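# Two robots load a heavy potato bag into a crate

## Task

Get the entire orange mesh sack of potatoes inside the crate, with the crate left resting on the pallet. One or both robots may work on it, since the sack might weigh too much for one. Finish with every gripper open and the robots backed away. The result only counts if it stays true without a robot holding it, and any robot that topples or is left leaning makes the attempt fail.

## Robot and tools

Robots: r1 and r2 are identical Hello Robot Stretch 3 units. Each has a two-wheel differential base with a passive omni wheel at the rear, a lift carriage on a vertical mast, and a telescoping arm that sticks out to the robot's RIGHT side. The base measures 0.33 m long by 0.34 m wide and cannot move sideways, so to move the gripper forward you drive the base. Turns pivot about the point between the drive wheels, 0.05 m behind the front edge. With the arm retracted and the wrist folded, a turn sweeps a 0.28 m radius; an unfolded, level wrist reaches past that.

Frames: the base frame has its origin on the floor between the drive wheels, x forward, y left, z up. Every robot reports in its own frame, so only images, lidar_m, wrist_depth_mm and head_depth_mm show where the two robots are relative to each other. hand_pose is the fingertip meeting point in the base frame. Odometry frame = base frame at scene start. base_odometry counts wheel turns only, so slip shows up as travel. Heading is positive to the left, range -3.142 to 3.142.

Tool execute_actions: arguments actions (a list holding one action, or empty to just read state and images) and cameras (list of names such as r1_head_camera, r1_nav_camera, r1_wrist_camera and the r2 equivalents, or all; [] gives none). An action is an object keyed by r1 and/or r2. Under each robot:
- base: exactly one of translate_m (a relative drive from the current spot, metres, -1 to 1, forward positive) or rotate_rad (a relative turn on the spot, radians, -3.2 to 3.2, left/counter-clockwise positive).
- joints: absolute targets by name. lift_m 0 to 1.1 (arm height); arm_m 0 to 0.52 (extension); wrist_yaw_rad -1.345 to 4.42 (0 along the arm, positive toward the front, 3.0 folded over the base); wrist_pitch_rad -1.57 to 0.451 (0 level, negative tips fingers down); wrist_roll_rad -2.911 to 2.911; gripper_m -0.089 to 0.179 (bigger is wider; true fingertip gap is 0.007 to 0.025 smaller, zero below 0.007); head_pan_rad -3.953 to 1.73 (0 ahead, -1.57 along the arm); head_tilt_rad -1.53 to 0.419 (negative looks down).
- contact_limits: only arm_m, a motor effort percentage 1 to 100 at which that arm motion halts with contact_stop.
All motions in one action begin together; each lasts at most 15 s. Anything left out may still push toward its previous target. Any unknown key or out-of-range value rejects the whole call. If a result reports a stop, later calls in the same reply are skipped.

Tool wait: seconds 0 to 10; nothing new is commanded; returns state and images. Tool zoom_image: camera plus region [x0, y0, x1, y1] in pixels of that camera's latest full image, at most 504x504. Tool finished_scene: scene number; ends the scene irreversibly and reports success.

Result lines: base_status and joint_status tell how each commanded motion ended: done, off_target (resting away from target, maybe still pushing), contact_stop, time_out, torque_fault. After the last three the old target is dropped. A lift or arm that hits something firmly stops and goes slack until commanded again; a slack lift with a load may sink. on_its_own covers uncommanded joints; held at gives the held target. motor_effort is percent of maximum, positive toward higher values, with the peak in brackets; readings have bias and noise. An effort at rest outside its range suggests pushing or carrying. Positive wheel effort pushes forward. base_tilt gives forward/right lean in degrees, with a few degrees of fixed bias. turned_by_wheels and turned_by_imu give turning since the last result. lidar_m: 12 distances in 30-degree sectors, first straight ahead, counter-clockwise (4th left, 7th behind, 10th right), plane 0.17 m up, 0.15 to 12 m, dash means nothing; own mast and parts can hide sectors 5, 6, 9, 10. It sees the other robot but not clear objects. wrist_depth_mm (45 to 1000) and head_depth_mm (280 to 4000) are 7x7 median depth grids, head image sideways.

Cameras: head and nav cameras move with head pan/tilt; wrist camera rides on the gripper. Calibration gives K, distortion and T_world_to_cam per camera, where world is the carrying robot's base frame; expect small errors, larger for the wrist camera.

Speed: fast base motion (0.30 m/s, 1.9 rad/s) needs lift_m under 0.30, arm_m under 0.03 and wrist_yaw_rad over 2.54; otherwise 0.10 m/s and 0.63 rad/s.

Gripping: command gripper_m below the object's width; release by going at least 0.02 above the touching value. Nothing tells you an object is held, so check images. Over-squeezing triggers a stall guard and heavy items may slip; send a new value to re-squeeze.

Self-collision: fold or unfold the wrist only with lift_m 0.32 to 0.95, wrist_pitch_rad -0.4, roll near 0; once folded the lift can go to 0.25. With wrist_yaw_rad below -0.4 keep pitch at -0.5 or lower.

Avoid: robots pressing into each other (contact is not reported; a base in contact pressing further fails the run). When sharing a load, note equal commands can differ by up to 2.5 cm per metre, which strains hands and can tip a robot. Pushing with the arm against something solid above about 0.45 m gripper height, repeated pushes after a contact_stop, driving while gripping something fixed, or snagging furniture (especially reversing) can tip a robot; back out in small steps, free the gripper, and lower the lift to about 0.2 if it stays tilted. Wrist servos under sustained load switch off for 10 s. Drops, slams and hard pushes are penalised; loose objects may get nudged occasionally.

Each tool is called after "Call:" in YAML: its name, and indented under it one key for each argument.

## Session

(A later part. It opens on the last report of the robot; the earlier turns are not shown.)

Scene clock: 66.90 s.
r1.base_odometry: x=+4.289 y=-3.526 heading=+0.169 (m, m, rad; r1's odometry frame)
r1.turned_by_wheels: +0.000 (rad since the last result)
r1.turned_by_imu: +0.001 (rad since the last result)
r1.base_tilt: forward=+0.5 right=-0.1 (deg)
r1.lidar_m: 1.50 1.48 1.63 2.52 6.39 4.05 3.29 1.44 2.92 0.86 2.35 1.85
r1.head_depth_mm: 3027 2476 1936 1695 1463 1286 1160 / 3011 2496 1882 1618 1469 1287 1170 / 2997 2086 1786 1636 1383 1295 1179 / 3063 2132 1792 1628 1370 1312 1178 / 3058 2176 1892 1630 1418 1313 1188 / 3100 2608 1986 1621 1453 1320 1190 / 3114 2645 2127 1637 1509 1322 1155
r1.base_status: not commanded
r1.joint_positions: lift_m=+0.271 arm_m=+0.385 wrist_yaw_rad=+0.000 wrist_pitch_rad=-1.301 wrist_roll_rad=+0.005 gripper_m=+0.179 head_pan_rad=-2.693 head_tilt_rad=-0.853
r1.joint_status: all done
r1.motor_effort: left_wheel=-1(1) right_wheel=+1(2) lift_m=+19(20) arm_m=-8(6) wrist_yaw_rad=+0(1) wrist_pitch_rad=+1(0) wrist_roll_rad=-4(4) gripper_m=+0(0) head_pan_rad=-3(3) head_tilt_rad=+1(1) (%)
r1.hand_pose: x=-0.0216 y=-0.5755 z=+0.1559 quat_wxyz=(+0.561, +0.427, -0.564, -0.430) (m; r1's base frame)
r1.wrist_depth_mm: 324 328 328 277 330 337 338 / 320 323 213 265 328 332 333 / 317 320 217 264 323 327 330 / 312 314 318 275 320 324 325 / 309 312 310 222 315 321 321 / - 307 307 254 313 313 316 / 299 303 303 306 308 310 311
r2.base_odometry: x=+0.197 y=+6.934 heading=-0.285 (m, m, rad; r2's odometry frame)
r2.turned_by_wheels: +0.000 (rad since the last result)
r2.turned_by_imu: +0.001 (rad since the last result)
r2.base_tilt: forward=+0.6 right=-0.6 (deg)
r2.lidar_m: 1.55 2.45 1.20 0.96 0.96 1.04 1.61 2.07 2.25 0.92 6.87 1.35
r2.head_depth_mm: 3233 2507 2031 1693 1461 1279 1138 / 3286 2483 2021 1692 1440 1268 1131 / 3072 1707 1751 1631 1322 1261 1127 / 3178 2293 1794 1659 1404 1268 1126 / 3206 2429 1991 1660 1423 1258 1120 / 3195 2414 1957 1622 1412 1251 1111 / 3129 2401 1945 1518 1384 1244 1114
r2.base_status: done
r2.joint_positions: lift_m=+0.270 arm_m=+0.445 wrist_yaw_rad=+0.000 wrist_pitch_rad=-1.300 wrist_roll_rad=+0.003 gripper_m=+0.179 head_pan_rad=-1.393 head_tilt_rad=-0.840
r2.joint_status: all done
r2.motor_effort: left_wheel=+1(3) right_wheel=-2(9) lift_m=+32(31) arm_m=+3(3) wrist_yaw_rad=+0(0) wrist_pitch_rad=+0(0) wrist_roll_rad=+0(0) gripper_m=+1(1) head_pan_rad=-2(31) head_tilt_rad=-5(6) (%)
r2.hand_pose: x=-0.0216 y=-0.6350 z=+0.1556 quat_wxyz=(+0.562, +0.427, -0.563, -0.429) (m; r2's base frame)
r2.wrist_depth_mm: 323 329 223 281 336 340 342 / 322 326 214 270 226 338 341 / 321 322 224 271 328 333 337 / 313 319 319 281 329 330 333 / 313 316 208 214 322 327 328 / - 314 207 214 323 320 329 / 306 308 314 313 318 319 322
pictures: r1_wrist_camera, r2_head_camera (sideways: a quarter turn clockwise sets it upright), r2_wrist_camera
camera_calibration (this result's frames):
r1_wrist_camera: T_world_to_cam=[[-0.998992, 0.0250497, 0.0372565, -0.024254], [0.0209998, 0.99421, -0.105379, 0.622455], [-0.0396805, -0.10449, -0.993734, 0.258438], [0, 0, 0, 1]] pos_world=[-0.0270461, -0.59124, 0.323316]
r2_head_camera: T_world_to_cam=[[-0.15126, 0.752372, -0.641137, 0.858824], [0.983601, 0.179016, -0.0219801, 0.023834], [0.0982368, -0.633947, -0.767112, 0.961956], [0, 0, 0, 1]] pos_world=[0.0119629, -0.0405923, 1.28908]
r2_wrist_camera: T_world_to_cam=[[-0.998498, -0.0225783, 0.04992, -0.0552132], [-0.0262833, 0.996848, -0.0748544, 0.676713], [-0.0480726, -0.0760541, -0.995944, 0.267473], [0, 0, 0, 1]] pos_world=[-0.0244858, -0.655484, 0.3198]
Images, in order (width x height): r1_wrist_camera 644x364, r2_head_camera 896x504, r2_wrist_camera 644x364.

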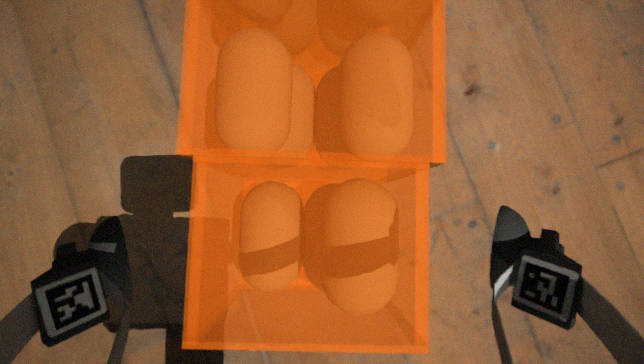

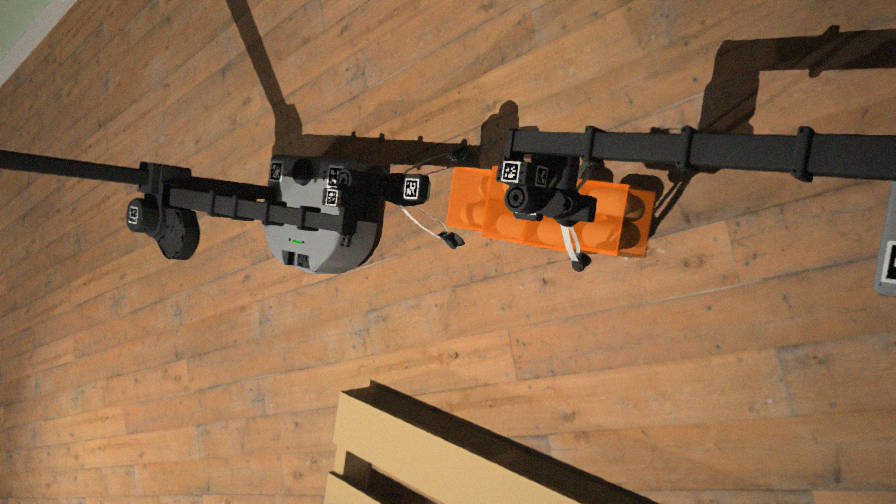

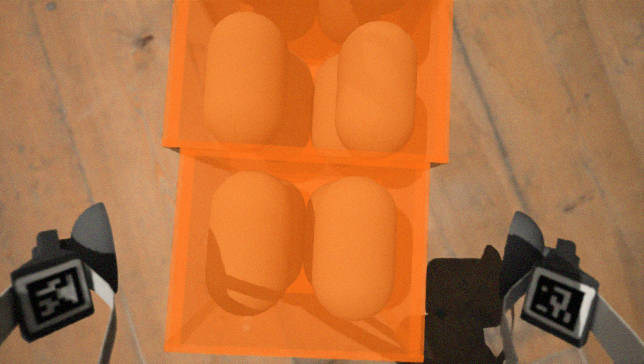

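Call:
execute_actions:
  actions:
    - {"r1":{"joints":{"lift_m":0.145}},"r2":{"joints":{"lift_m":0.145}}}
  cameras: ["r1_wrist_camera","r2_wrist_camera","r2_head_camera"]

Call:
execute_actions:
  actions:
    - {"r1":{"joints":{"gripper_m":0.0}},"r2":{"joints":{"gripper_m":0.0}}}
  cameras: ["r1_wrist_camera","r2_wrist_camera"]

Call:
execute_actions:
  actions:
    - {"r1":{"joints":{"lift_m":0.2}},"r2":{"joints":{"lift_m":0.2}}}
  cameras: ["r1_wrist_camera","r2_wrist_camera","r2_head_camera"]

Scene clock: 70.40 s.
r1.base_odometry: x=+4.289 y=-3.526 heading=+0.170 (m, m, rad; r1's odometry frame)
r1.turned_by_wheels: +0.000 (rad since the last result)
r1.turned_by_imu: +0.003 (rad since the last result)
r1.base_tilt: forward=+0.4 right=+0.0 (deg)
r1.lidar_m: 1.50 1.48 1.62 2.54 6.41 4.04 3.28 1.45 2.92 1.48 2.35 1.85
r1.head_depth_mm: 2963 2499 1927 1695 1472 1277 1153 / 3013 2506 1885 1599 1469 1292 1170 / 3059 2078 1796 1636 1383 1300 1174 / 3007 2126 1807 1618 1376 1309 1182 / 3054 2180 1884 1617 1415 1320 1188 / 3107 2624 1952 1627 1443 1325 1192 / 3074 2650 2142 1635 1509 1323 1156
r1.base_status: not commanded
r1.joint_positions: lift_m=+0.195 arm_m=+0.385 wrist_yaw_rad=-0.002 wrist_pitch_rad=-1.294 wrist_roll_rad=+0.005 gripper_m=+0.179 head_pan_rad=-2.694 head_tilt_rad=-0.852
r1.joint_status: lift_m contact_stop (moved -0.075 of -0.126)
r1.on_its_own: lift_m is slack since a contact_stop, until your next command for it (your +0.145 is given up)
r1.motor_effort: left_wheel=+1(3) right_wheel=-3(5) lift_m=+36(33) arm_m=-4(8) wrist_yaw_rad=+1(2) wrist_pitch_rad=-3(7) wrist_roll_rad=-3(4) gripper_m=-1(2) head_pan_rad=-2(3) head_tilt_rad=+1(1) (%)
r1.hand_pose: x=-0.0217 y=-0.5770 z=+0.0808 quat_wxyz=(+0.562, +0.425, -0.566, -0.428) (m; r1's base frame)
r1.wrist_depth_mm: 250 253 138 201 139 258 261 / 247 249 137 192 138 255 257 / 244 246 155 195 151 251 253 / 241 242 243 245 246 248 248 / 238 238 183 185 131 244 246 / - 235 180 183 128 239 243 / 230 232 233 233 127 238 237
r2.base_odometry: x=+0.197 y=+6.934 heading=-0.285 (m, m, rad; r2's odometry frame)
r2.turned_by_wheels: +0.000 (rad since the last result)
r2.turned_by_imu: +0.006 (rad since the last result)
r2.base_tilt: forward=+0.8 right=-0.4 (deg)
r2.lidar_m: 1.58 2.40 1.19 0.97 0.96 1.05 1.62 2.07 2.27 1.48 6.79 1.35
r2.head_depth_mm: 3283 2488 2036 1702 1447 1270 1132 / 3247 2490 2014 1686 1446 1271 1134 / 3078 2264 1747 1565 1397 1256 1135 / 3217 2388 1825 1669 1389 1249 1123 / 3209 2424 1971 1661 1428 1257 1113 / 3107 2413 1937 1612 1419 1244 1117 / 3071 2385 1956 1515 1378 1238 1109
r2.base_status: not commanded
r2.joint_positions: lift_m=+0.196 arm_m=+0.445 wrist_yaw_rad=-0.001 wrist_pitch_rad=-1.293 wrist_roll_rad=+0.009 gripper_m=+0.179 head_pan_rad=-1.394 head_tilt_rad=-0.842
r2.joint_status: lift_m contact_stop (moved -0.074 of -0.125)
r2.on_its_own: lift_m is slack since a contact_stop, until your next command for it (your +0.145 is given up)
r2.motor_effort: left_wheel=+2(5) right_wheel=-7(15) lift_m=+38(37) arm_m=+2(3) wrist_yaw_rad=+0(4) wrist_pitch_rad=-2(4) wrist_roll_rad=-3(4) gripper_m=-2(2) head_pan_rad=-2(2) head_tilt_rad=-4(5) (%)
r2.hand_pose: x=-0.0217 y=-0.6368 z=+0.0816 quat_wxyz=(+0.562, +0.424, -0.567, -0.428) (m; r2's base frame)
r2.wrist_depth_mm: 252 254 140 202 143 263 268 / 249 250 141 196 142 261 264 / 246 250 168 202 157 257 261 / 243 247 141 250 153 253 258 / 243 244 132 148 134 251 254 / - 240 131 145 133 250 252 / 237 238 129 199 131 246 247
pictures: r1_wrist_camera, r2_head_camera (sideways: a quarter turn clockwise sets it upright), r2_wrist_camera
camera_calibration (this result's frames):
r1_wrist_camera: T_world_to_cam=[[-0.99894, 0.0273059, 0.0370449, -0.0201861], [0.0229915, 0.993412, -0.112267, 0.616198], [-0.0398664, -0.111296, -0.992987, 0.179677], [0, 0, 0, 1]] pos_world=[-0.0271689, -0.59159, 0.248343]
r2_head_camera: T_world_to_cam=[[-0.150825, 0.753799, -0.639562, 0.856769], [0.983751, 0.17819, -0.0219757, 0.0238273], [0.0973983, -0.632484, -0.768426, 0.96367], [0, 0, 0, 1]] pos_world=[0.0119223, -0.0405716, 1.28899]
r2_wrist_camera: T_world_to_cam=[[-0.998704, -0.0156437, 0.048428, -0.0470626], [-0.019571, 0.996464, -0.0817133, 0.673367], [-0.0469785, -0.0825552, -0.995479, 0.189464], [0, 0, 0, 1]] pos_world=[-0.0249224, -0.656081, 0.24591]
Images, in order (width x height): r1_wrist_camera 644x364, r2_head_camera 896x504, r2_wrist_camera 644x364.

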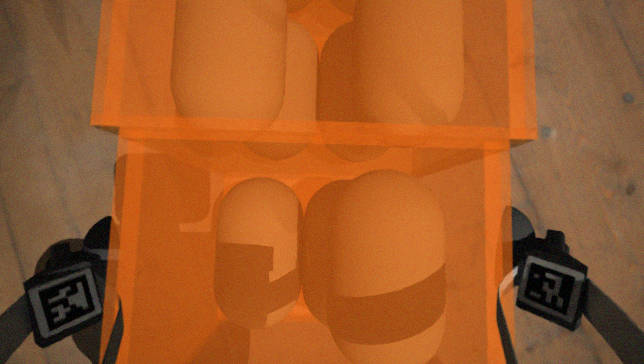

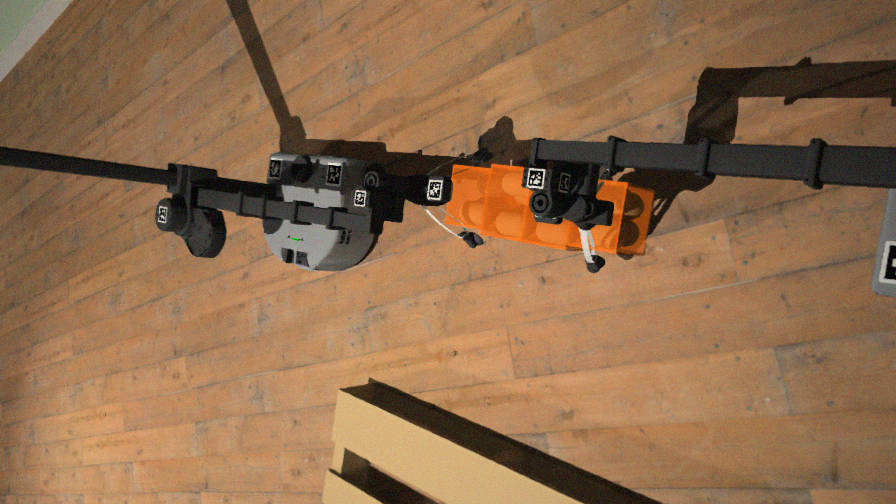

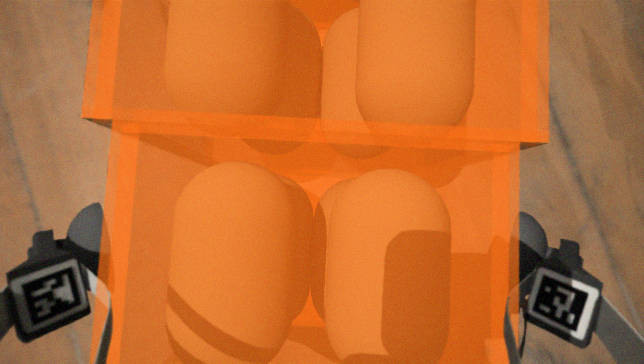

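not run: a stop came earlier in this reply.

not run: a stop came earlier in this reply.

The fingers are resting on the bag's top edges, with the pads on its upper sides. I'll try the grip here.

Call:
execute_actions:
  actions:
    - {"r1":{"joints":{"gripper_m":0.0,"lift_m":0.2}},"r2":{"joints":{"gripper_m":0.0,"lift_m":0.2}}}
  cameras: ["r1_wrist_camera","r2_wrist_camera"]

Call:
execute_actions:
  actions:
    - {"r1":{"joints":{"lift_m":0.24}},"r2":{"joints":{"lift_m":0.24}}}
  cameras: ["r1_wrist_camera","r2_wrist_camera","r2_head_camera"]

Scene clock: 73.43 s.
r1.base_odometry: x=+4.289 y=-3.526 heading=+0.170 (m, m, rad; r1's odometry frame)
r1.turned_by_wheels: +0.000 (rad since the last result)
r1.turned_by_imu: +0.000 (rad since the last result)
r1.base_tilt: forward=+0.6 right=-0.1 (deg)
r1.lidar_m: 1.50 1.48 1.62 2.53 6.39 4.06 3.29 1.44 2.93 1.48 2.34 1.85
r1.head_depth_mm: 2943 2485 1915 1697 1469 1284 1155 / 2969 2528 1904 1629 1467 1291 1168 / 2996 2064 1791 1637 1389 1295 1182 / 3037 2131 1806 1618 1376 1308 1175 / 3076 2161 1898 1636 1412 1321 1180 / 3069 2650 1968 1636 1452 1329 1189 / 3131 2673 2131 1641 1521 1327 1142
r1.base_status: not commanded
r1.joint_positions: lift_m=+0.201 arm_m=+0.385 wrist_yaw_rad=-0.002 wrist_pitch_rad=-1.293 wrist_roll_rad=+0.005 gripper_m=+0.002 head_pan_rad=-2.694 head_tilt_rad=-0.852
r1.joint_status: all done
r1.motor_effort: left_wheel=-1(5) right_wheel=-1(5) lift_m=+19(42) arm_m=-4(4) wrist_yaw_rad=+1(2) wrist_pitch_rad=-3(5) wrist_roll_rad=-3(4) gripper_m=-48(98) head_pan_rad=-3(2) head_tilt_rad=+0(1) (%)
r1.hand_pose: x=-0.0217 y=-0.5772 z=+0.0863 quat_wxyz=(+0.563, +0.424, -0.566, -0.428) (m; r1's base frame)
r1.wrist_depth_mm: 262 263 147 222 149 269 269 / 257 259 146 201 147 264 266 / 254 254 158 202 157 260 260 / 250 251 251 252 254 256 257 / 245 246 192 192 139 252 253 / 243 243 189 190 136 - 250 / 237 238 240 240 136 244 245
r2.base_odometry: x=+0.197 y=+6.934 heading=-0.285 (m, m, rad; r2's odometry frame)
r2.turned_by_wheels: +0.000 (rad since the last result)
r2.turned_by_imu: +0.000 (rad since the last result)
r2.base_tilt: forward=+0.8 right=-0.8 (deg)
r2.lidar_m: 1.57 2.41 1.20 0.97 0.96 1.04 1.62 2.07 2.26 1.47 6.76 1.35
r2.head_depth_mm: 3285 2510 2009 1682 1455 1267 1133 / 3259 2498 2008 1687 1453 1265 1126 / 3085 1765 1741 1563 - 1258 1145 / 3234 2297 1837 1665 1400 1261 1134 / 3201 2431 1969 1664 1425 1253 1123 / 3208 2396 1962 1612 1417 1253 1113 / 3124 2407 1955 1511 1373 1242 1118
r2.base_status: not commanded
r2.joint_positions: lift_m=+0.200 arm_m=+0.445 wrist_yaw_rad=+0.000 wrist_pitch_rad=-1.296 wrist_roll_rad=+0.008 gripper_m=+0.003 head_pan_rad=-1.394 head_tilt_rad=-0.842
r2.joint_status: all done
r2.motor_effort: left_wheel=+2(2) right_wheel=-5(7) lift_m=+24(43) arm_m=+3(3) wrist_yaw_rad=+1(0) wrist_pitch_rad=-1(2) wrist_roll_rad=-3(2) gripper_m=-57(100) head_pan_rad=-2(2) head_tilt_rad=-5(5) (%)
r2.hand_pose: x=-0.0217 y=-0.6360 z=+0.0860 quat_wxyz=(+0.561, +0.425, -0.566, -0.429) (m; r2's base frame)
r2.wrist_depth_mm: 259 261 147 208 150 269 271 / 254 258 146 201 148 266 268 / 253 256 169 207 160 263 265 / 250 252 147 256 257 261 262 / 248 249 138 153 140 258 260 / - 246 137 149 138 - 256 / 243 246 137 246 137 253 253
pictures: r1_wrist_camera, r2_wrist_camera
camera_calibration (this result's frames):
r1_wrist_camera: T_world_to_cam=[[-0.998943, 0.0272635, 0.037009, -0.0203993], [0.0229176, 0.993313, -0.113154, 0.617047], [-0.0398465, -0.112186, -0.992888, 0.184572], [0, 0, 0, 1]] pos_world=[-0.0271644, -0.591658, 0.253835]
r2_wrist_camera: T_world_to_cam=[[-0.998697, -0.0161008, 0.0484176, -0.0475469], [-0.0198717, 0.996721, -0.0784389, 0.672778], [-0.0469959, -0.0792988, -0.995742, 0.196043], [0, 0, 0, 1]] pos_world=[-0.0249025, -0.655792, 0.250283]
Images, in order (width x height): r1_wrist_camera 644x364, r2_wrist_camera 644x364.

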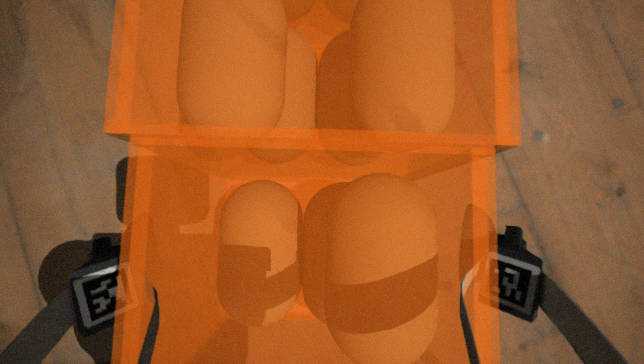

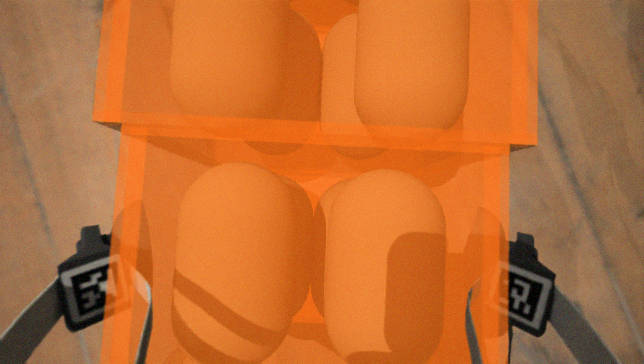

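Scene clock: 74.60 s.
r1.base_odometry: x=+4.289 y=-3.526 heading=+0.170 (m, m, rad; r1's odometry frame)
r1.turned_by_wheels: +0.000 (rad since the last result)
r1.turned_by_imu: +0.000 (rad since the last result)
r1.base_tilt: forward=+0.7 right=+0.1 (deg)
r1.lidar_m: 1.50 1.48 1.62 2.53 6.37 4.03 3.28 1.44 2.91 0.87 2.35 1.85
r1.head_depth_mm: 2969 2484 1932 1684 1460 1282 1161 / 2974 2518 1883 1609 1468 1293 1168 / 3007 2077 1790 1630 1385 1298 1178 / 3007 2153 1800 1635 1376 1300 1183 / 3082 2189 1887 1629 1407 1314 1191 / 3049 2606 1953 1628 1448 1317 1187 / 3098 2643 2122 1624 1511 1332 1146
r1.base_status: not commanded
r1.joint_positions: lift_m=+0.239 arm_m=+0.385 wrist_yaw_rad=-0.001 wrist_pitch_rad=-1.279 wrist_roll_rad=+0.004 gripper_m=+0.011 head_pan_rad=-2.694 head_tilt_rad=-0.852
r1.joint_status: all done
r1.on_its_own: gripper_m is held at +0.009, not at your +0.000, by its stall guard, which is still easing
r1.motor_effort: left_wheel=+1(2) right_wheel=+0(4) lift_m=+63(66) arm_m=-3(4) wrist_yaw_rad=+0(2) wrist_pitch_rad=-12(13) wrist_roll_rad=-3(4) gripper_m=-43(47) head_pan_rad=-2(3) head_tilt_rad=+1(1) (%)
r1.hand_pose: x=-0.0217 y=-0.5808 z=+0.1253 quat_wxyz=(+0.566, +0.421, -0.568, -0.424) (m; r1's base frame)
r1.wrist_depth_mm: 297 298 164 241 167 307 309 / 292 292 156 215 158 302 304 / 288 288 167 209 167 296 298 / 283 283 285 222 291 291 293 / 278 278 195 195 142 287 288 / 273 - 192 193 139 - 284 / 269 270 272 273 140 278 279
r2.base_odometry: x=+0.197 y=+6.934 heading=-0.285 (m, m, rad; r2's odometry frame)
r2.turned_by_wheels: +0.000 (rad since the last result)
r2.turned_by_imu: +0.000 (rad since the last result)
r2.base_tilt: forward=+0.6 right=-0.8 (deg)
r2.lidar_m: 1.57 2.42 1.20 0.97 0.96 1.05 1.62 2.08 2.26 1.48 6.78 1.35
r2.head_depth_mm: 3220 2539 2017 1692 1442 1281 1133 / 3318 2484 1985 1666 1444 1259 1132 / 3140 1662 1734 1605 1316 1258 1137 / 3211 2367 1826 1657 1378 1256 1131 / 3204 2413 1975 1656 1415 1248 1120 / 3132 2451 1950 1634 1427 1242 1111 / 3145 2365 1919 1512 1374 1238 1110
r2.base_status: not commanded
r2.joint_positions: lift_m=+0.239 arm_m=+0.445 wrist_yaw_rad=+0.000 wrist_pitch_rad=-1.289 wrist_roll_rad=+0.008 gripper_m=+0.012 head_pan_rad=-1.394 head_tilt_rad=-0.842
r2.joint_status: all done
r2.on_its_own: gripper_m is held at +0.009, not at your +0.000, by its stall guard, which is still easing
r2.motor_effort: left_wheel=+1(2) right_wheel=-1(6) lift_m=+62(63) arm_m=+1(2) wrist_yaw_rad=+0(1) wrist_pitch_rad=-3(4) wrist_roll_rad=-2(3) gripper_m=-51(57) head_pan_rad=-2(2) head_tilt_rad=-4(4) (%)
r2.hand_pose: x=-0.0216 y=-0.6382 z=+0.1252 quat_wxyz=(+0.563, +0.423, -0.567, -0.427) (m; r2's base frame)
r2.wrist_depth_mm: 293 293 161 301 166 309 312 / 289 293 155 217 159 304 307 / 286 289 174 213 172 302 304 / 285 287 150 219 295 298 298 / 283 285 140 154 143 296 296 / 279 282 138 152 140 - 293 / 275 277 138 282 139 287 291
pictures: r1_wrist_camera, r2_head_camera (sideways: a quarter turn clockwise sets it upright), r2_wrist_camera
camera_calibration (this result's frames):
r1_wrist_camera: T_world_to_cam=[[-0.998979, 0.0259859, 0.0369504, -0.0224472], [0.0210932, 0.991662, -0.12713, 0.625744], [-0.0399459, -0.126221, -0.991198, 0.214526], [0, 0, 0, 1]] pos_world=[-0.0270538, -0.592865, 0.293018]
r2_head_camera: T_world_to_cam=[[-0.150825, 0.753799, -0.639561, 0.856768], [0.983751, 0.17819, -0.0219757, 0.0238273], [0.0973982, -0.632483, -0.768426, 0.96367], [0, 0, 0, 1]] pos_world=[0.0119223, -0.0405716, 1.28899]
r2_wrist_camera: T_world_to_cam=[[-0.998681, -0.0163872, 0.0486652, -0.0496799], [-0.0205424, 0.996071, -0.0861482, 0.678585], [-0.0470623, -0.0870342, -0.995093, 0.229818], [0, 0, 0, 1]] pos_world=[-0.0248589, -0.65673, 0.289566]
Images, in order (width x height): r1_wrist_camera 644x364, r2_head_camera 896x504, r2_wrist_camera 644x364.

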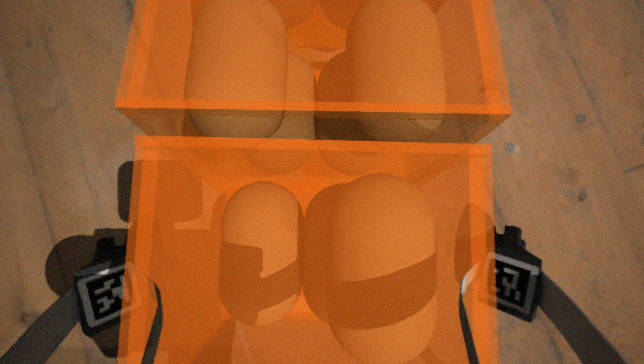

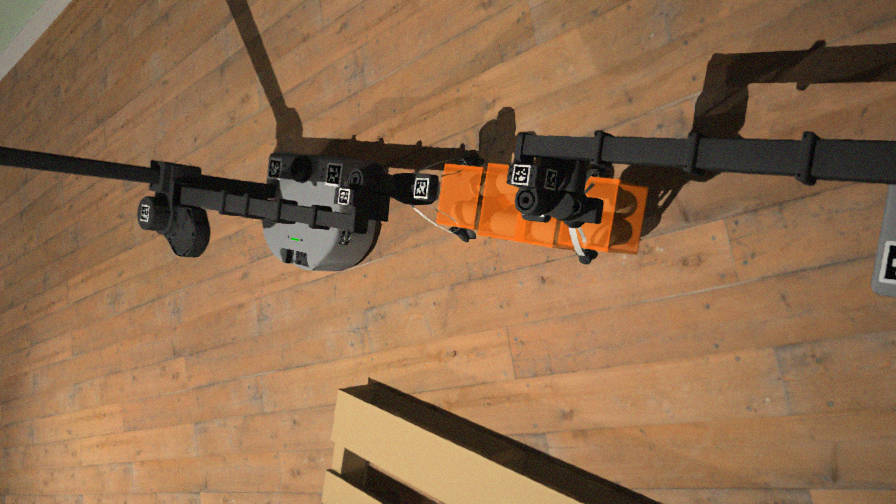

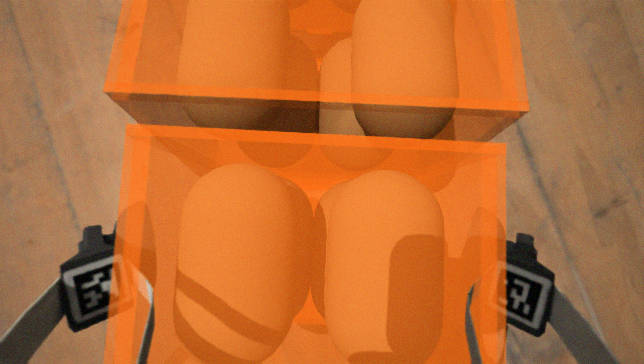

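Call:
execute_actions:
  actions:
    - {"r1":{"joints":{"lift_m":0.3,"arm_m":0.4}},"r2":{"joints":{"lift_m":0.3}}}
  cameras: []

Call:
wait:
  seconds: 5

Scene clock: 76.43 s.
r1.base_odometry: x=+4.289 y=-3.526 heading=+0.170 (m, m, rad; r1's odometry frame)
r1.turned_by_wheels: +0.000 (rad since the last result)
r1.turned_by_imu: +0.001 (rad since the last result)
r1.base_tilt: forward=+0.4 right=+0.1 (deg)
r1.lidar_m: 1.50 1.49 1.62 2.52 6.36 4.04 3.29 1.44 2.93 0.53 2.35 1.85
r1.head_depth_mm: 2958 2507 1921 1700 1463 1290 1179 / 3025 2489 1887 1626 1475 1285 1179 / 3015 2082 1793 1627 1390 1299 1173 / 3066 2144 1802 1623 1374 1298 1183 / 3082 2179 1870 1629 1406 1315 1190 / 3111 2618 1958 1622 1439 1318 1191 / 3091 2658 2125 1633 1509 1324 1158
r1.base_status: not commanded
r1.joint_positions: lift_m=+0.299 arm_m=+0.400 wrist_yaw_rad=-0.001 wrist_pitch_rad=-1.300 wrist_roll_rad=+0.004 gripper_m=+0.022 head_pan_rad=-2.694 head_tilt_rad=-0.852
r1.joint_status: all done
r1.on_its_own: gripper_m is held at +0.021, not at your +0.000, by its stall guard, which is still easing
r1.motor_effort: left_wheel=+1(1) right_wheel=-1(0) lift_m=+63(64) arm_m=+4(3) wrist_yaw_rad=+1(1) wrist_pitch_rad=+0(12) wrist_roll_rad=-3(3) gripper_m=-19(43) head_pan_rad=-2(2) head_tilt_rad=+1(1) (%)
r1.hand_pose: x=-0.0217 y=-0.5900 z=+0.1843 quat_wxyz=(+0.562, +0.427, -0.564, -0.429) (m; r1's base frame)
r1.wrist_depth_mm: 353 353 165 241 168 364 367 / 349 349 157 215 159 362 363 / 343 345 164 211 165 356 356 / 339 342 343 220 349 352 353 / 335 337 196 195 142 344 350 / 331 - 191 192 139 - 345 / 328 330 331 332 138 338 341
r2.base_odometry: x=+0.197 y=+6.934 heading=-0.285 (m, m, rad; r2's odometry frame)
r2.turned_by_wheels: +0.000 (rad since the last result)
r2.turned_by_imu: +0.000 (rad since the last result)
r2.base_tilt: forward=+0.9 right=-0.7 (deg)
r2.lidar_m: 1.58 2.42 1.20 0.96 0.96 1.04 1.62 2.07 2.27 0.58 6.79 1.35
r2.head_depth_mm: 3258 2501 2005 1692 1451 1273 1130 / 3298 2514 1985 1686 1445 1275 1134 / 3094 1617 1768 1629 1281 1262 1132 / 3217 2354 1819 1659 1378 1262 1124 / 3155 2405 1966 1658 1420 1256 1117 / 3109 2406 1954 1622 1417 1239 1111 / 3125 2366 1954 1506 1374 1247 1114
r2.base_status: not commanded
r2.joint_positions: lift_m=+0.299 arm_m=+0.445 wrist_yaw_rad=+0.000 wrist_pitch_rad=-1.306 wrist_roll_rad=+0.008 gripper_m=+0.021 head_pan_rad=-1.394 head_tilt_rad=-0.842
r2.joint_status: all done
r2.on_its_own: gripper_m is held at +0.018, not at your +0.000, by its stall guard, which is still easing
r2.motor_effort: left_wheel=+1(1) right_wheel=-2(3) lift_m=+62(64) arm_m=+0(1) wrist_yaw_rad=+0(0) wrist_pitch_rad=+1(3) wrist_roll_rad=-3(3) gripper_m=-50(51) head_pan_rad=-2(2) head_tilt_rad=-4(4) (%)
r2.hand_pose: x=-0.0216 y=-0.6338 z=+0.1844 quat_wxyz=(+0.559, +0.428, -0.564, -0.432) (m; r2's base frame)
r2.wrist_depth_mm: 348 355 162 358 166 365 372 / 350 351 155 218 160 363 367 / 345 350 170 212 170 363 366 / 344 347 151 224 353 359 362 / 342 340 140 155 143 360 361 / 336 339 138 152 140 - 357 / 336 336 137 205 139 349 356
pictures: none
No camera images: the call's "cameras" was empty. Leave "cameras" out to get every camera's image.

Scene clock: 81.43 s.
r1.base_odometry: x=+4.289 y=-3.526 heading=+0.170 (m, m, rad; r1's odometry frame)
r1.turned_by_wheels: +0.000 (rad since the last result)
r1.turned_by_imu: +0.001 (rad since the last result)
r1.base_tilt: forward=+0.5 right=+0.1 (deg)
r1.lidar_m: 1.49 1.48 1.63 2.52 6.38 4.06 3.29 1.44 2.91 0.53 2.35 1.84
r1.head_depth_mm: 2957 2485 1908 1698 1460 1281 1178 / 3007 2538 1881 1611 1463 1290 1178 / 2988 2085 1792 1638 1395 1302 1176 / 3054 2131 1801 1625 1380 1306 1184 / 3079 2182 1872 1624 1411 1309 1185 / 3085 2613 1957 1623 1450 1323 1190 / 3127 2668 2117 1636 1520 1325 1155
r1.base_status: not commanded
r1.joint_positions: lift_m=+0.299 arm_m=+0.400 wrist_yaw_rad=-0.001 wrist_pitch_rad=-1.300 wrist_roll_rad=+0.004 gripper_m=+0.051 head_pan_rad=-2.694 head_tilt_rad=-0.852
r1.joint_status: all done
r1.on_its_own: gripper_m is held at +0.049, not at your +0.000, by its stall guard, which is still easing
r1.motor_effort: left_wheel=+0(1) right_wheel=+0(0) lift_m=+63(64) arm_m=+4(3) wrist_yaw_rad=+1(1) wrist_pitch_rad=+0(12) wrist_roll_rad=-3(3) gripper_m=-30(43) head_pan_rad=-2(2) head_tilt_rad=+1(1) (%)
r1.hand_pose: x=-0.0217 y=-0.5900 z=+0.1843 quat_wxyz=(+0.562, +0.427, -0.564, -0.429) (m; r1's base frame)
r1.wrist_depth_mm: 355 355 166 240 167 366 367 / 348 350 158 216 159 360 363 / 343 345 163 210 164 355 359 / 341 342 343 220 348 351 355 / 336 339 196 195 142 350 348 / 331 - 191 192 139 - 346 / 325 329 329 332 138 337 343
r2.base_odometry: x=+0.197 y=+6.934 heading=-0.285 (m, m, rad; r2's odometry frame)
r2.turned_by_wheels: +0.000 (rad since the last result)
r2.turned_by_imu: +0.001 (rad since the last result)
r2.base_tilt: forward=+0.8 right=-0.6 (deg)
r2.lidar_m: 1.57 2.41 1.20 0.96 0.96 1.05 1.62 2.08 2.27 0.58 6.77 1.35
r2.head_depth_mm: 3301 2509 2028 1692 1450 1264 1136 / 3243 2477 2027 1691 1435 1269 1128 / 3002 1609 1775 1649 1288 1262 1127 / 3201 2342 1847 1657 1369 1257 1133 / 3155 2433 1957 1642 1419 1244 1123 / 3166 2382 1948 1623 1418 1245 1112 / 3077 2370 1938 1510 1377 1235 1113
r2.base_status: not commanded
r2.joint_positions: lift_m=+0.299 arm_m=+0.445 wrist_yaw_rad=+0.000 wrist_pitch_rad=-1.306 wrist_roll_rad=+0.008 gripper_m=+0.052 head_pan_rad=-1.394 head_tilt_rad=-0.842
r2.joint_status: all done
r2.on_its_own: gripper_m is held at +0.051, not at your +0.000, by its stall guard, which is still easing
r2.motor_effort: left_wheel=+1(1) right_wheel=-1(3) lift_m=+62(64) arm_m=+1(1) wrist_yaw_rad=+0(0) wrist_pitch_rad=+2(3) wrist_roll_rad=-2(3) gripper_m=-19(51) head_pan_rad=-2(2) head_tilt_rad=-4(4) (%)
r2.hand_pose: x=-0.0216 y=-0.6338 z=+0.1844 quat_wxyz=(+0.559, +0.428, -0.564, -0.432) (m; r2's base frame)
r2.wrist_depth_mm: 349 354 162 358 166 366 375 / 347 348 156 218 159 365 371 / 345 348 170 212 169 362 368 / 343 346 152 226 355 359 361 / 338 344 140 156 143 360 360 / 336 340 138 151 140 - 360 / 336 337 138 205 138 347 354
wait: 5.00 s; at rest by 0.27 s
pictures: r1_head_camera (sideways: a quarter turn clockwise sets it upright), r1_nav_camera (sideways: a quarter turn counterclockwise sets it upright), r1_wrist_camera, r2_head_camera (sideways: a quarter turn clockwise sets it upright), r2_nav_camera (sideways: a quarter turn counterclockwise sets it upright), r2_wrist_camera
camera_calibration (this result's frames):
r1_head_camera: T_world_to_cam=[[0.669621, 0.304445, -0.677437, 0.889088], [0.457425, -0.887654, 0.0532299, -0.0687812], [-0.585124, -0.34552, -0.733652, 0.922243], [0, 0, 0, 1]] pos_world=[-0.0242637, -0.0130784, 1.28257]
r1_nav_camera: T_world_to_cam=[[-0.689605, -0.304488, 0.657064, -0.807068], [-0.406044, 0.91385, -0.00266951, 0.0610077], [-0.599644, -0.268638, -0.75383, 0.94552], [0, 0, 0, 1]] pos_world=[0.0351901, -0.0474916, 1.24322]
r1_wrist_camera: T_world_to_cam=[[-0.99898, 0.0252171, 0.037465, -0.0249307], [0.0210972, 0.994083, -0.106558, 0.640088], [-0.0399304, -0.105659, -0.9936, 0.284414], [0, 0, 0, 1]] pos_world=[-0.0270526, -0.605621, 0.351734]
r2_head_camera: T_world_to_cam=[[-0.150825, 0.753799, -0.639561, 0.856769], [0.983751, 0.17819, -0.0219757, 0.0238273], [0.0973981, -0.632484, -0.768426, 0.96367], [0, 0, 0, 1]] pos_world=[0.0119223, -0.0405716, 1.28899]
r2_nav_camera: T_world_to_cam=[[0.0756754, -0.711671, 0.698425, -0.865169], [-0.988516, -0.145426, -0.0410774, 0.108534], [0.130803, -0.687296, -0.714504, 0.89399], [0, 0, 0, 1]] pos_world=[0.0558231, 0.0145034, 1.24747]
r2_wrist_camera: T_world_to_cam=[[-0.998681, -0.0172247, 0.0483688, -0.0529642], [-0.0205394, 0.997413, -0.0688925, 0.676988], [-0.047057, -0.0697951, -0.996451, 0.300291], [0, 0, 0, 1]] pos_world=[-0.0248586, -0.655189, 0.348426]
Images, in order (width x height): r1_head_camera 896x504, r1_nav_camera 672x504, r1_wrist_camera 644x364, r2_head_camera 896x504, r2_nav_camera 672x504, r2_wrist_camera 644x364.

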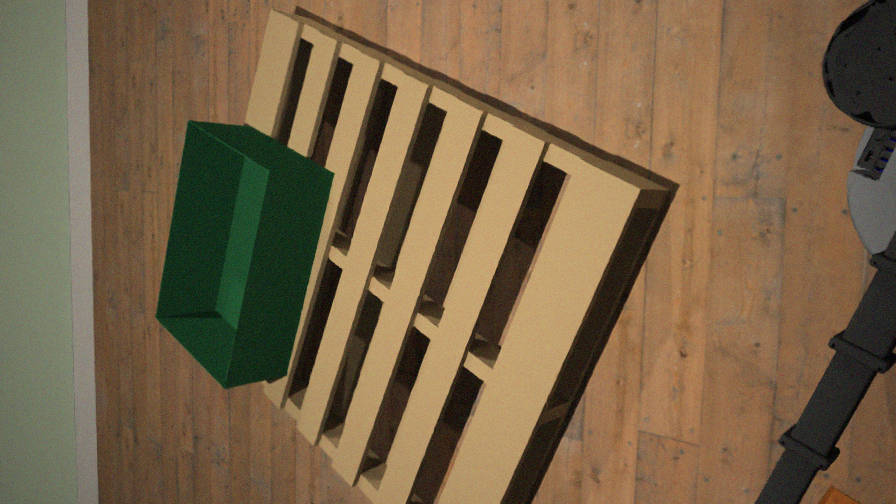

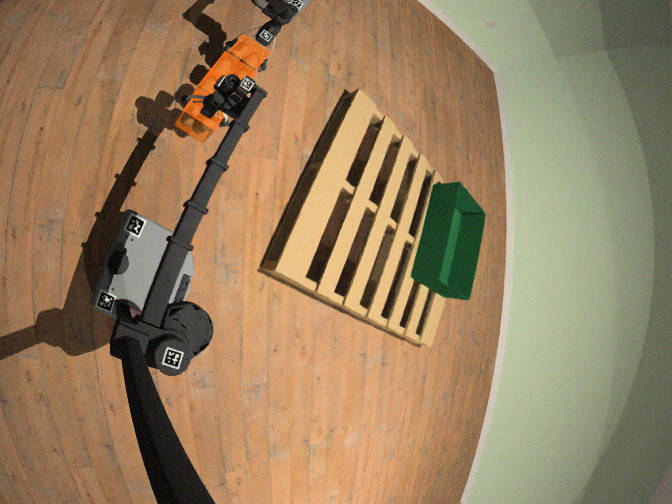

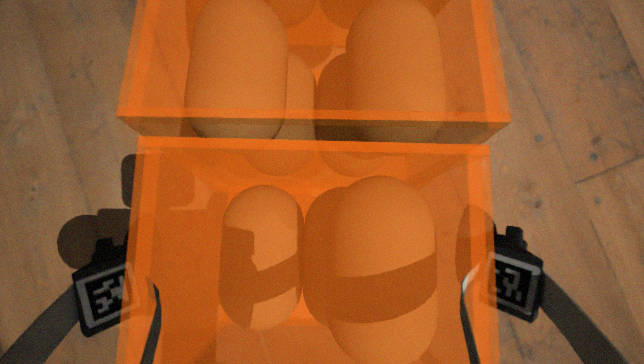

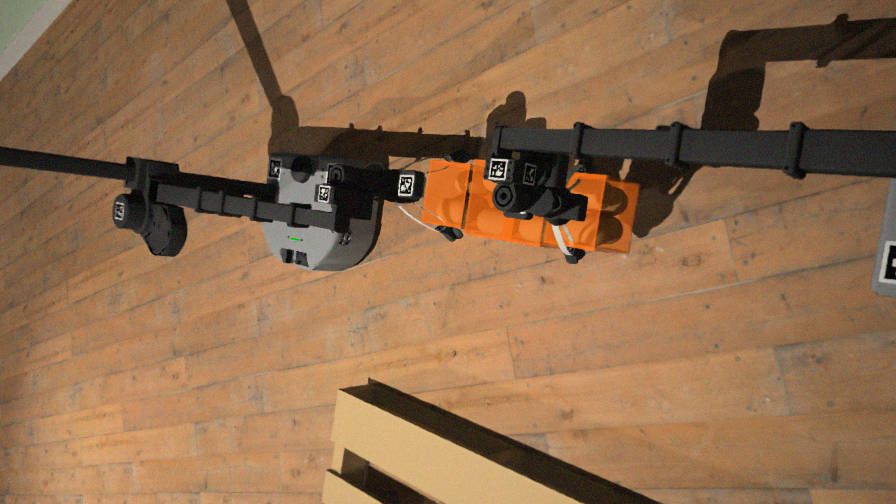

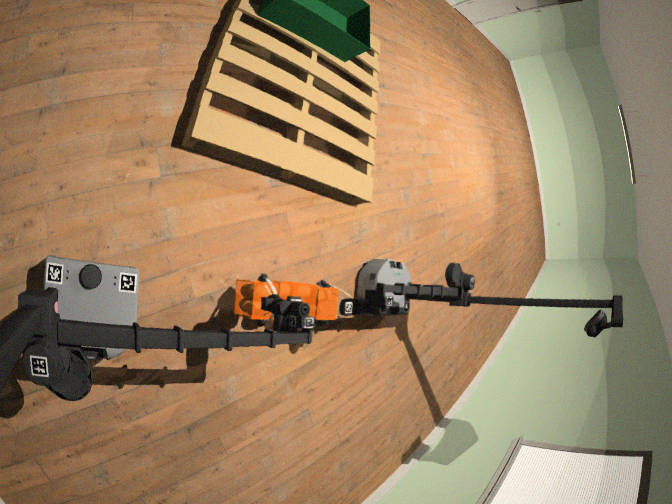

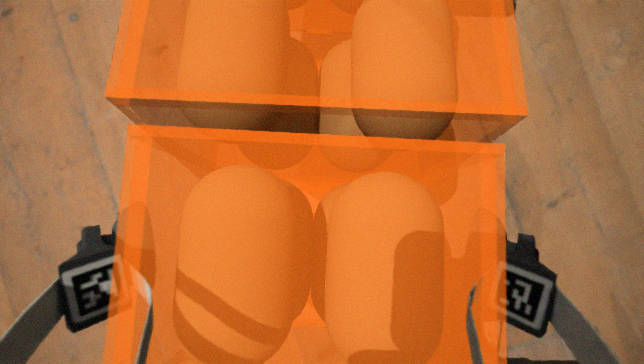

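The grip is holding. I'll squeeze again on each step and watch the pitch effort for tension.

Call:
execute_actions:
  actions:
    - {"r1":{"base":{"translate_m":-0.5},"joints":{"lift_m":0.66,"gripper_m":0.005}},"r2":{"base":{"translate_m":0.5},"joints":{"lift_m":0.66,"gripper_m":0.005}}}
  cameras: ["r1_nav_camera","r2_nav_camera","r2_wrist_camera"]

Scene clock: 88.00 s.
r1.base_odometry: x=+3.796 y=-3.611 heading=+0.170 (m, m, rad; r1's odometry frame)
r1.turned_by_wheels: +0.000 (rad since the last result)
r1.turned_by_imu: +0.004 (rad since the last result)
r1.base_tilt: forward=+0.6 right=+0.0 (deg)
r1.lidar_m: 1.96 1.94 2.14 3.32 6.21 3.48 2.83 0.99 1.20 1.47 2.52 2.42
r1.head_depth_mm: 2566 2489 2037 1684 1459 1337 - / 2589 2525 2061 1620 1453 1296 1169 / 2614 2540 1997 1618 1391 1258 1197 / 2661 2562 1725 1497 1404 1221 - / 2693 2619 1778 1537 1414 1209 1013 / 2696 2627 1820 1554 1405 1237 1039 / 2684 2638 1727 1638 1404 1248 1100
r1.base_status: done
r1.joint_positions: lift_m=+0.659 arm_m=+0.400 wrist_yaw_rad=-0.001 wrist_pitch_rad=-1.306 wrist_roll_rad=+0.004 gripper_m=+0.037 head_pan_rad=-2.694 head_tilt_rad=-0.852
r1.joint_status: gripper_m off_target (ended at +0.037, target +0.005); the others done
r1.on_its_own: gripper_m is held at +0.038, not at your +0.005, by its stall guard, which is still easing
r1.motor_effort: left_wheel=+1(2) right_wheel=+1(4) lift_m=+62(65) arm_m=+4(4) wrist_yaw_rad=+1(0) wrist_pitch_rad=+3(3) wrist_roll_rad=-3(3) gripper_m=-6(98) head_pan_rad=-2(2) head_tilt_rad=+1(1) (%)
r1.hand_pose: x=-0.0217 y=-0.5886 z=+0.5441 quat_wxyz=(+0.560, +0.428, -0.563, -0.431) (m; r1's base frame)
r1.wrist_depth_mm: 719 733 166 240 168 616 625 / 721 719 158 216 160 607 612 / 703 700 163 211 163 602 606 / 699 704 710 219 591 592 604 / 694 698 197 196 143 708 595 / 690 - 191 191 139 - 586 / 671 678 683 677 137 578 679
r2.base_odometry: x=+0.677 y=+6.793 heading=-0.285 (m, m, rad; r2's odometry frame)
r2.turned_by_wheels: +0.000 (rad since the last result)
r2.turned_by_imu: -0.002 (rad since the last result)
r2.base_tilt: forward=+0.8 right=-0.7 (deg)
r2.lidar_m: 2.23 2.21 1.43 1.15 1.14 1.25 1.92 2.54 2.77 1.47 1.13 0.89
r2.head_depth_mm: 3308 2469 2015 1716 1472 1271 - / 3268 2428 - 1667 1433 1259 1124 / 1335 959 1755 932 1436 1259 1119 / 3204 2469 1789 1466 1346 1213 1120 / 3136 2426 1957 1575 1373 1136 1100 / 3134 2435 1968 1549 1336 1168 1113 / 3099 2368 1935 1499 1318 1161 1112
r2.base_status: done
r2.joint_positions: lift_m=+0.659 arm_m=+0.445 wrist_yaw_rad=+0.000 wrist_pitch_rad=-1.310 wrist_roll_rad=+0.008 gripper_m=+0.038 head_pan_rad=-1.394 head_tilt_rad=-0.842
r2.joint_status: gripper_m off_target (ended at +0.038, target +0.005); the others done
r2.on_its_own: gripper_m is held at +0.035, not at your +0.005, by its stall guard, which is still easing
r2.motor_effort: left_wheel=+0(5) right_wheel=-2(7) lift_m=+62(64) arm_m=+0(1) wrist_yaw_rad=+0(0) wrist_pitch_rad=+3(3) wrist_roll_rad=-3(2) gripper_m=-44(100) head_pan_rad=-2(2) head_tilt_rad=-5(4) (%)
r2.hand_pose: x=-0.0216 y=-0.6328 z=+0.5442 quat_wxyz=(+0.559, +0.429, -0.563, -0.433) (m; r2's base frame)
r2.wrist_depth_mm: 598 605 162 752 166 753 775 / 594 601 156 218 160 768 768 / 609 597 170 212 169 752 752 / 701 592 152 224 722 746 743 / 698 721 140 155 143 740 767 / 578 591 138 151 140 - 744 / 696 578 137 204 138 721 732
pictures: r1_nav_camera (sideways: a quarter turn counterclockwise sets it upright), r2_nav_camera (sideways: a quarter turn counterclockwise sets it upright), r2_wrist_camera
camera_calibration (this result's frames):
r1_nav_camera: T_world_to_cam=[[-0.689605, -0.304488, 0.657064, -0.807068], [-0.406044, 0.91385, -0.00266951, 0.0610077], [-0.599644, -0.268638, -0.75383, 0.94552], [0, 0, 0, 1]] pos_world=[0.0351901, -0.0474916, 1.24322]
r2_nav_camera: T_world_to_cam=[[0.0756756, -0.711671, 0.698425, -0.865169], [-0.988516, -0.145427, -0.0410774, 0.108534], [0.130803, -0.687296, -0.714504, 0.89399], [0, 0, 0, 1]] pos_world=[0.0558231, 0.0145034, 1.24747]
r2_wrist_camera: T_world_to_cam=[[-0.998681, -0.0174071, 0.048303, -0.0704322], [-0.020542, 0.997662, -0.0651813, 0.698975], [-0.0470554, -0.0660875, -0.996704, 0.661402], [0, 0, 0, 1]] pos_world=[-0.0248584, -0.654856, 0.708184]
Images, in order (width x height): r1_nav_camera 672x504, r2_nav_camera 672x504, r2_wrist_camera 644x364.

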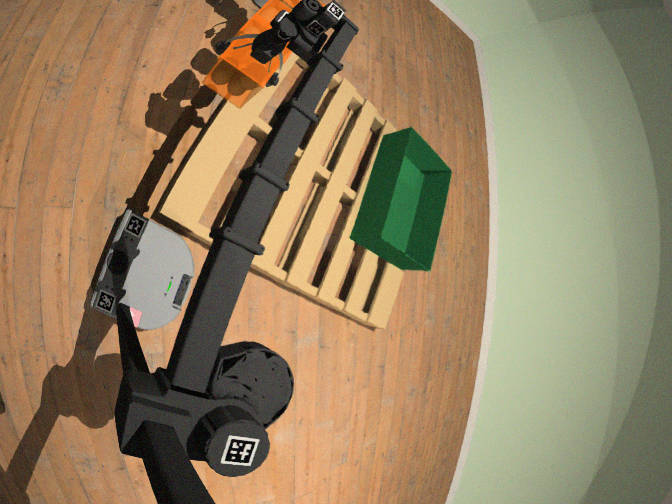

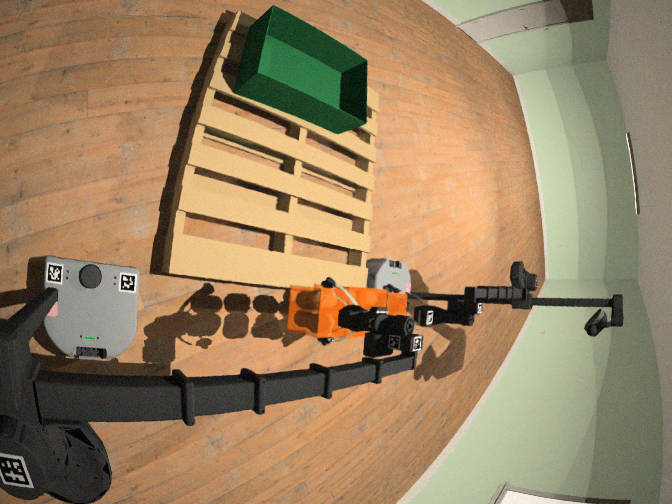

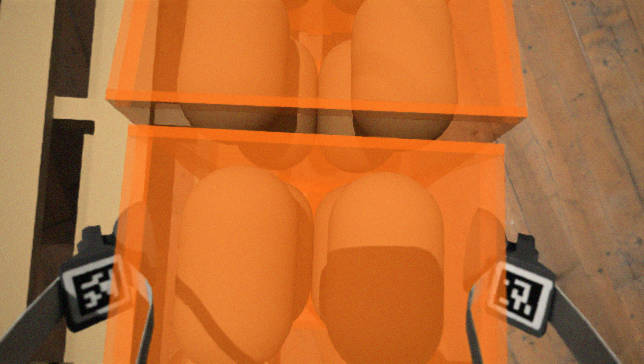

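Call:
execute_actions:
  actions:
    - {"r1":{"base":{"translate_m":-0.5},"joints":{"arm_m":0.5,"gripper_m":0,"head_pan_rad":-2.1,"head_tilt_rad":-1.2}},"r2":{"base":{"translate_m":0.5},"joints":{"arm_m":0.34,"gripper_m":0,"head_pan_rad":-1.1,"head_tilt_rad":-1.0}}}
  cameras: ["r1_nav_camera","r1_head_camera","r2_head_camera"]

Scene clock: 94.70 s.
r1.base_odometry: x=+3.304 y=-3.695 heading=+0.169 (m, m, rad; r1's odometry frame)
r1.turned_by_wheels: +0.000 (rad since the last result)
r1.turned_by_imu: +0.005 (rad since the last result)
r1.base_tilt: forward=+0.7 right=+0.0 (deg)
r1.lidar_m: 2.43 2.41 2.66 4.13 5.75 2.89 2.36 0.69 0.60 1.47 2.70 2.97
r1.head_depth_mm: 1755 1326 1312 1242 1274 - 1124 / 1767 1391 1308 1330 - - - / 1472 1450 1340 1267 - - 1097 / 1492 1467 1290 1236 1196 - 1127 / 1796 1405 1336 1370 1185 1188 1135 / 1821 1499 1475 1295 1258 1130 1141 / 1896 1233 956 1308 1269 1125 1146
r1.base_status: done
r1.joint_positions: lift_m=+0.659 arm_m=+0.500 wrist_yaw_rad=-0.001 wrist_pitch_rad=-1.308 wrist_roll_rad=+0.004 gripper_m=+0.034 head_pan_rad=-2.107 head_tilt_rad=-1.185
r1.joint_status: gripper_m off_target (ended at +0.034, target +0.000); the others done
r1.on_its_own: gripper_m is held at +0.034, not at your +0.000, by its stall guard, which is still easing
r1.motor_effort: left_wheel=-1(3) right_wheel=+1(3) lift_m=+63(63) arm_m=+3(5) wrist_yaw_rad=+0(0) wrist_pitch_rad=+4(4) wrist_roll_rad=-3(3) gripper_m=-16(98) head_pan_rad=+3(32) head_tilt_rad=-7(28) (%)
r1.hand_pose: x=-0.0217 y=-0.6881 z=+0.5440 quat_wxyz=(+0.560, +0.429, -0.562, -0.432) (m; r1's base frame)
r1.wrist_depth_mm: 722 606 165 246 169 539 615 / 712 590 158 217 160 548 608 / 710 586 163 210 162 547 595 / 700 576 583 220 599 548 592 / 686 677 197 196 143 487 594 / 682 - 191 191 139 - 582 / 556 563 563 558 137 571 499
r2.base_odometry: x=+1.157 y=+6.652 heading=-0.285 (m, m, rad; r2's odometry frame)
r2.turned_by_wheels: +0.000 (rad since the last result)
r2.turned_by_imu: -0.002 (rad since the last result)
r2.base_tilt: forward=+0.9 right=-0.7 (deg)
r2.lidar_m: 1.76 1.75 1.66 1.34 1.33 1.44 2.23 2.99 3.26 1.46 0.50 0.57
r2.head_depth_mm: 2376 1724 1004 885 1245 1134 - / 2354 1983 1563 876 1261 1133 1140 / 2330 1981 1611 1400 1294 1162 - / 2320 1937 1452 1407 1244 1186 - / 2275 1930 1478 1338 1198 1204 1110 / 2272 1931 1448 1331 1240 1202 1091 / 2256 1913 1659 1262 1278 1192 1093
r2.base_status: done
r2.joint_positions: lift_m=+0.659 arm_m=+0.340 wrist_yaw_rad=+0.000 wrist_pitch_rad=-1.312 wrist_roll_rad=+0.008 gripper_m=+0.033 head_pan_rad=-1.107 head_tilt_rad=-0.987
r2.joint_status: gripper_m off_target (ended at +0.033, target +0.000); the others done
r2.on_its_own: gripper_m is held at +0.031, not at your +0.000, by its stall guard, which is still easing
r2.motor_effort: left_wheel=+1(3) right_wheel=-2(7) lift_m=+62(62) arm_m=-3(3) wrist_yaw_rad=+0(1) wrist_pitch_rad=+3(3) wrist_roll_rad=-2(3) gripper_m=-45(100) head_pan_rad=+3(19) head_tilt_rad=-7(21) (%)
r2.hand_pose: x=-0.0216 y=-0.5276 z=+0.5441 quat_wxyz=(+0.558, +0.430, -0.562, -0.433) (m; r2's base frame)
r2.wrist_depth_mm: 452 600 163 607 168 626 767 / 448 599 157 218 160 613 762 / 445 586 171 213 168 627 767 / 449 597 153 223 603 601 754 / 432 732 141 155 143 602 743 / 392 675 138 152 141 - 749 / 694 590 137 205 138 591 734
pictures: r1_head_camera (sideways: a quarter turn clockwise sets it upright), r1_nav_camera (sideways: a quarter turn counterclockwise sets it upright), r2_head_camera (sideways: a quarter turn clockwise sets it upright)
camera_calibration (this result's frames):
r1_head_camera: T_world_to_cam=[[0.48159, 0.779972, -0.399643, 0.528343], [0.862693, -0.502226, 0.0594089, -0.0792732], [-0.154374, -0.37338, -0.914744, 1.15502], [0, 0, 0, 1]] pos_world=[-0.00775202, -0.0206457, 1.2724]
r1_nav_camera: T_world_to_cam=[[-0.494297, -0.78449, 0.374493, -0.440158], [-0.844476, 0.535544, 0.00722862, 0.0507969], [-0.206228, -0.312677, -0.927202, 1.16846], [0, 0, 0, 1]] pos_world=[0.0662981, -0.00715181, 1.24787]
r2_head_camera: T_world_to_cam=[[-0.395848, 0.756169, -0.521069, 0.703889], [0.891735, 0.45205, -0.0214278, 0.0236712], [0.219346, -0.473138, -0.853246, 1.0732], [0, 0, 0, 1]] pos_world=[0.0221226, -0.035189, 1.28298]
Images, in order (width x height): r1_head_camera 896x504, r1_nav_camera 672x504, r2_head_camera 896x504.

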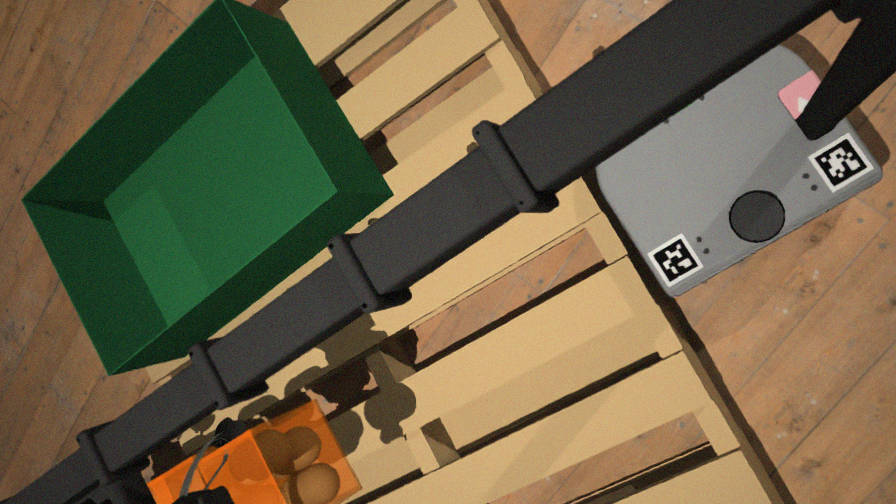

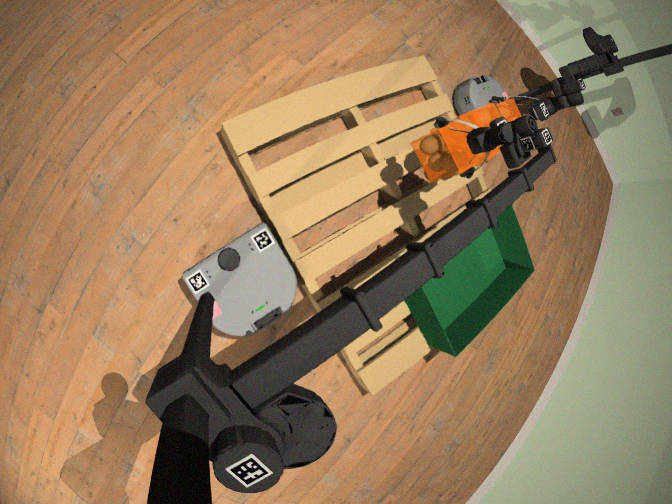

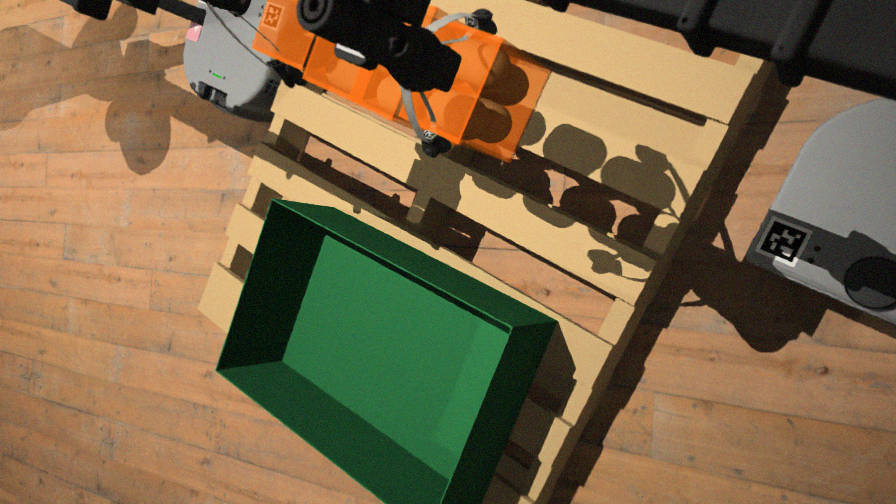

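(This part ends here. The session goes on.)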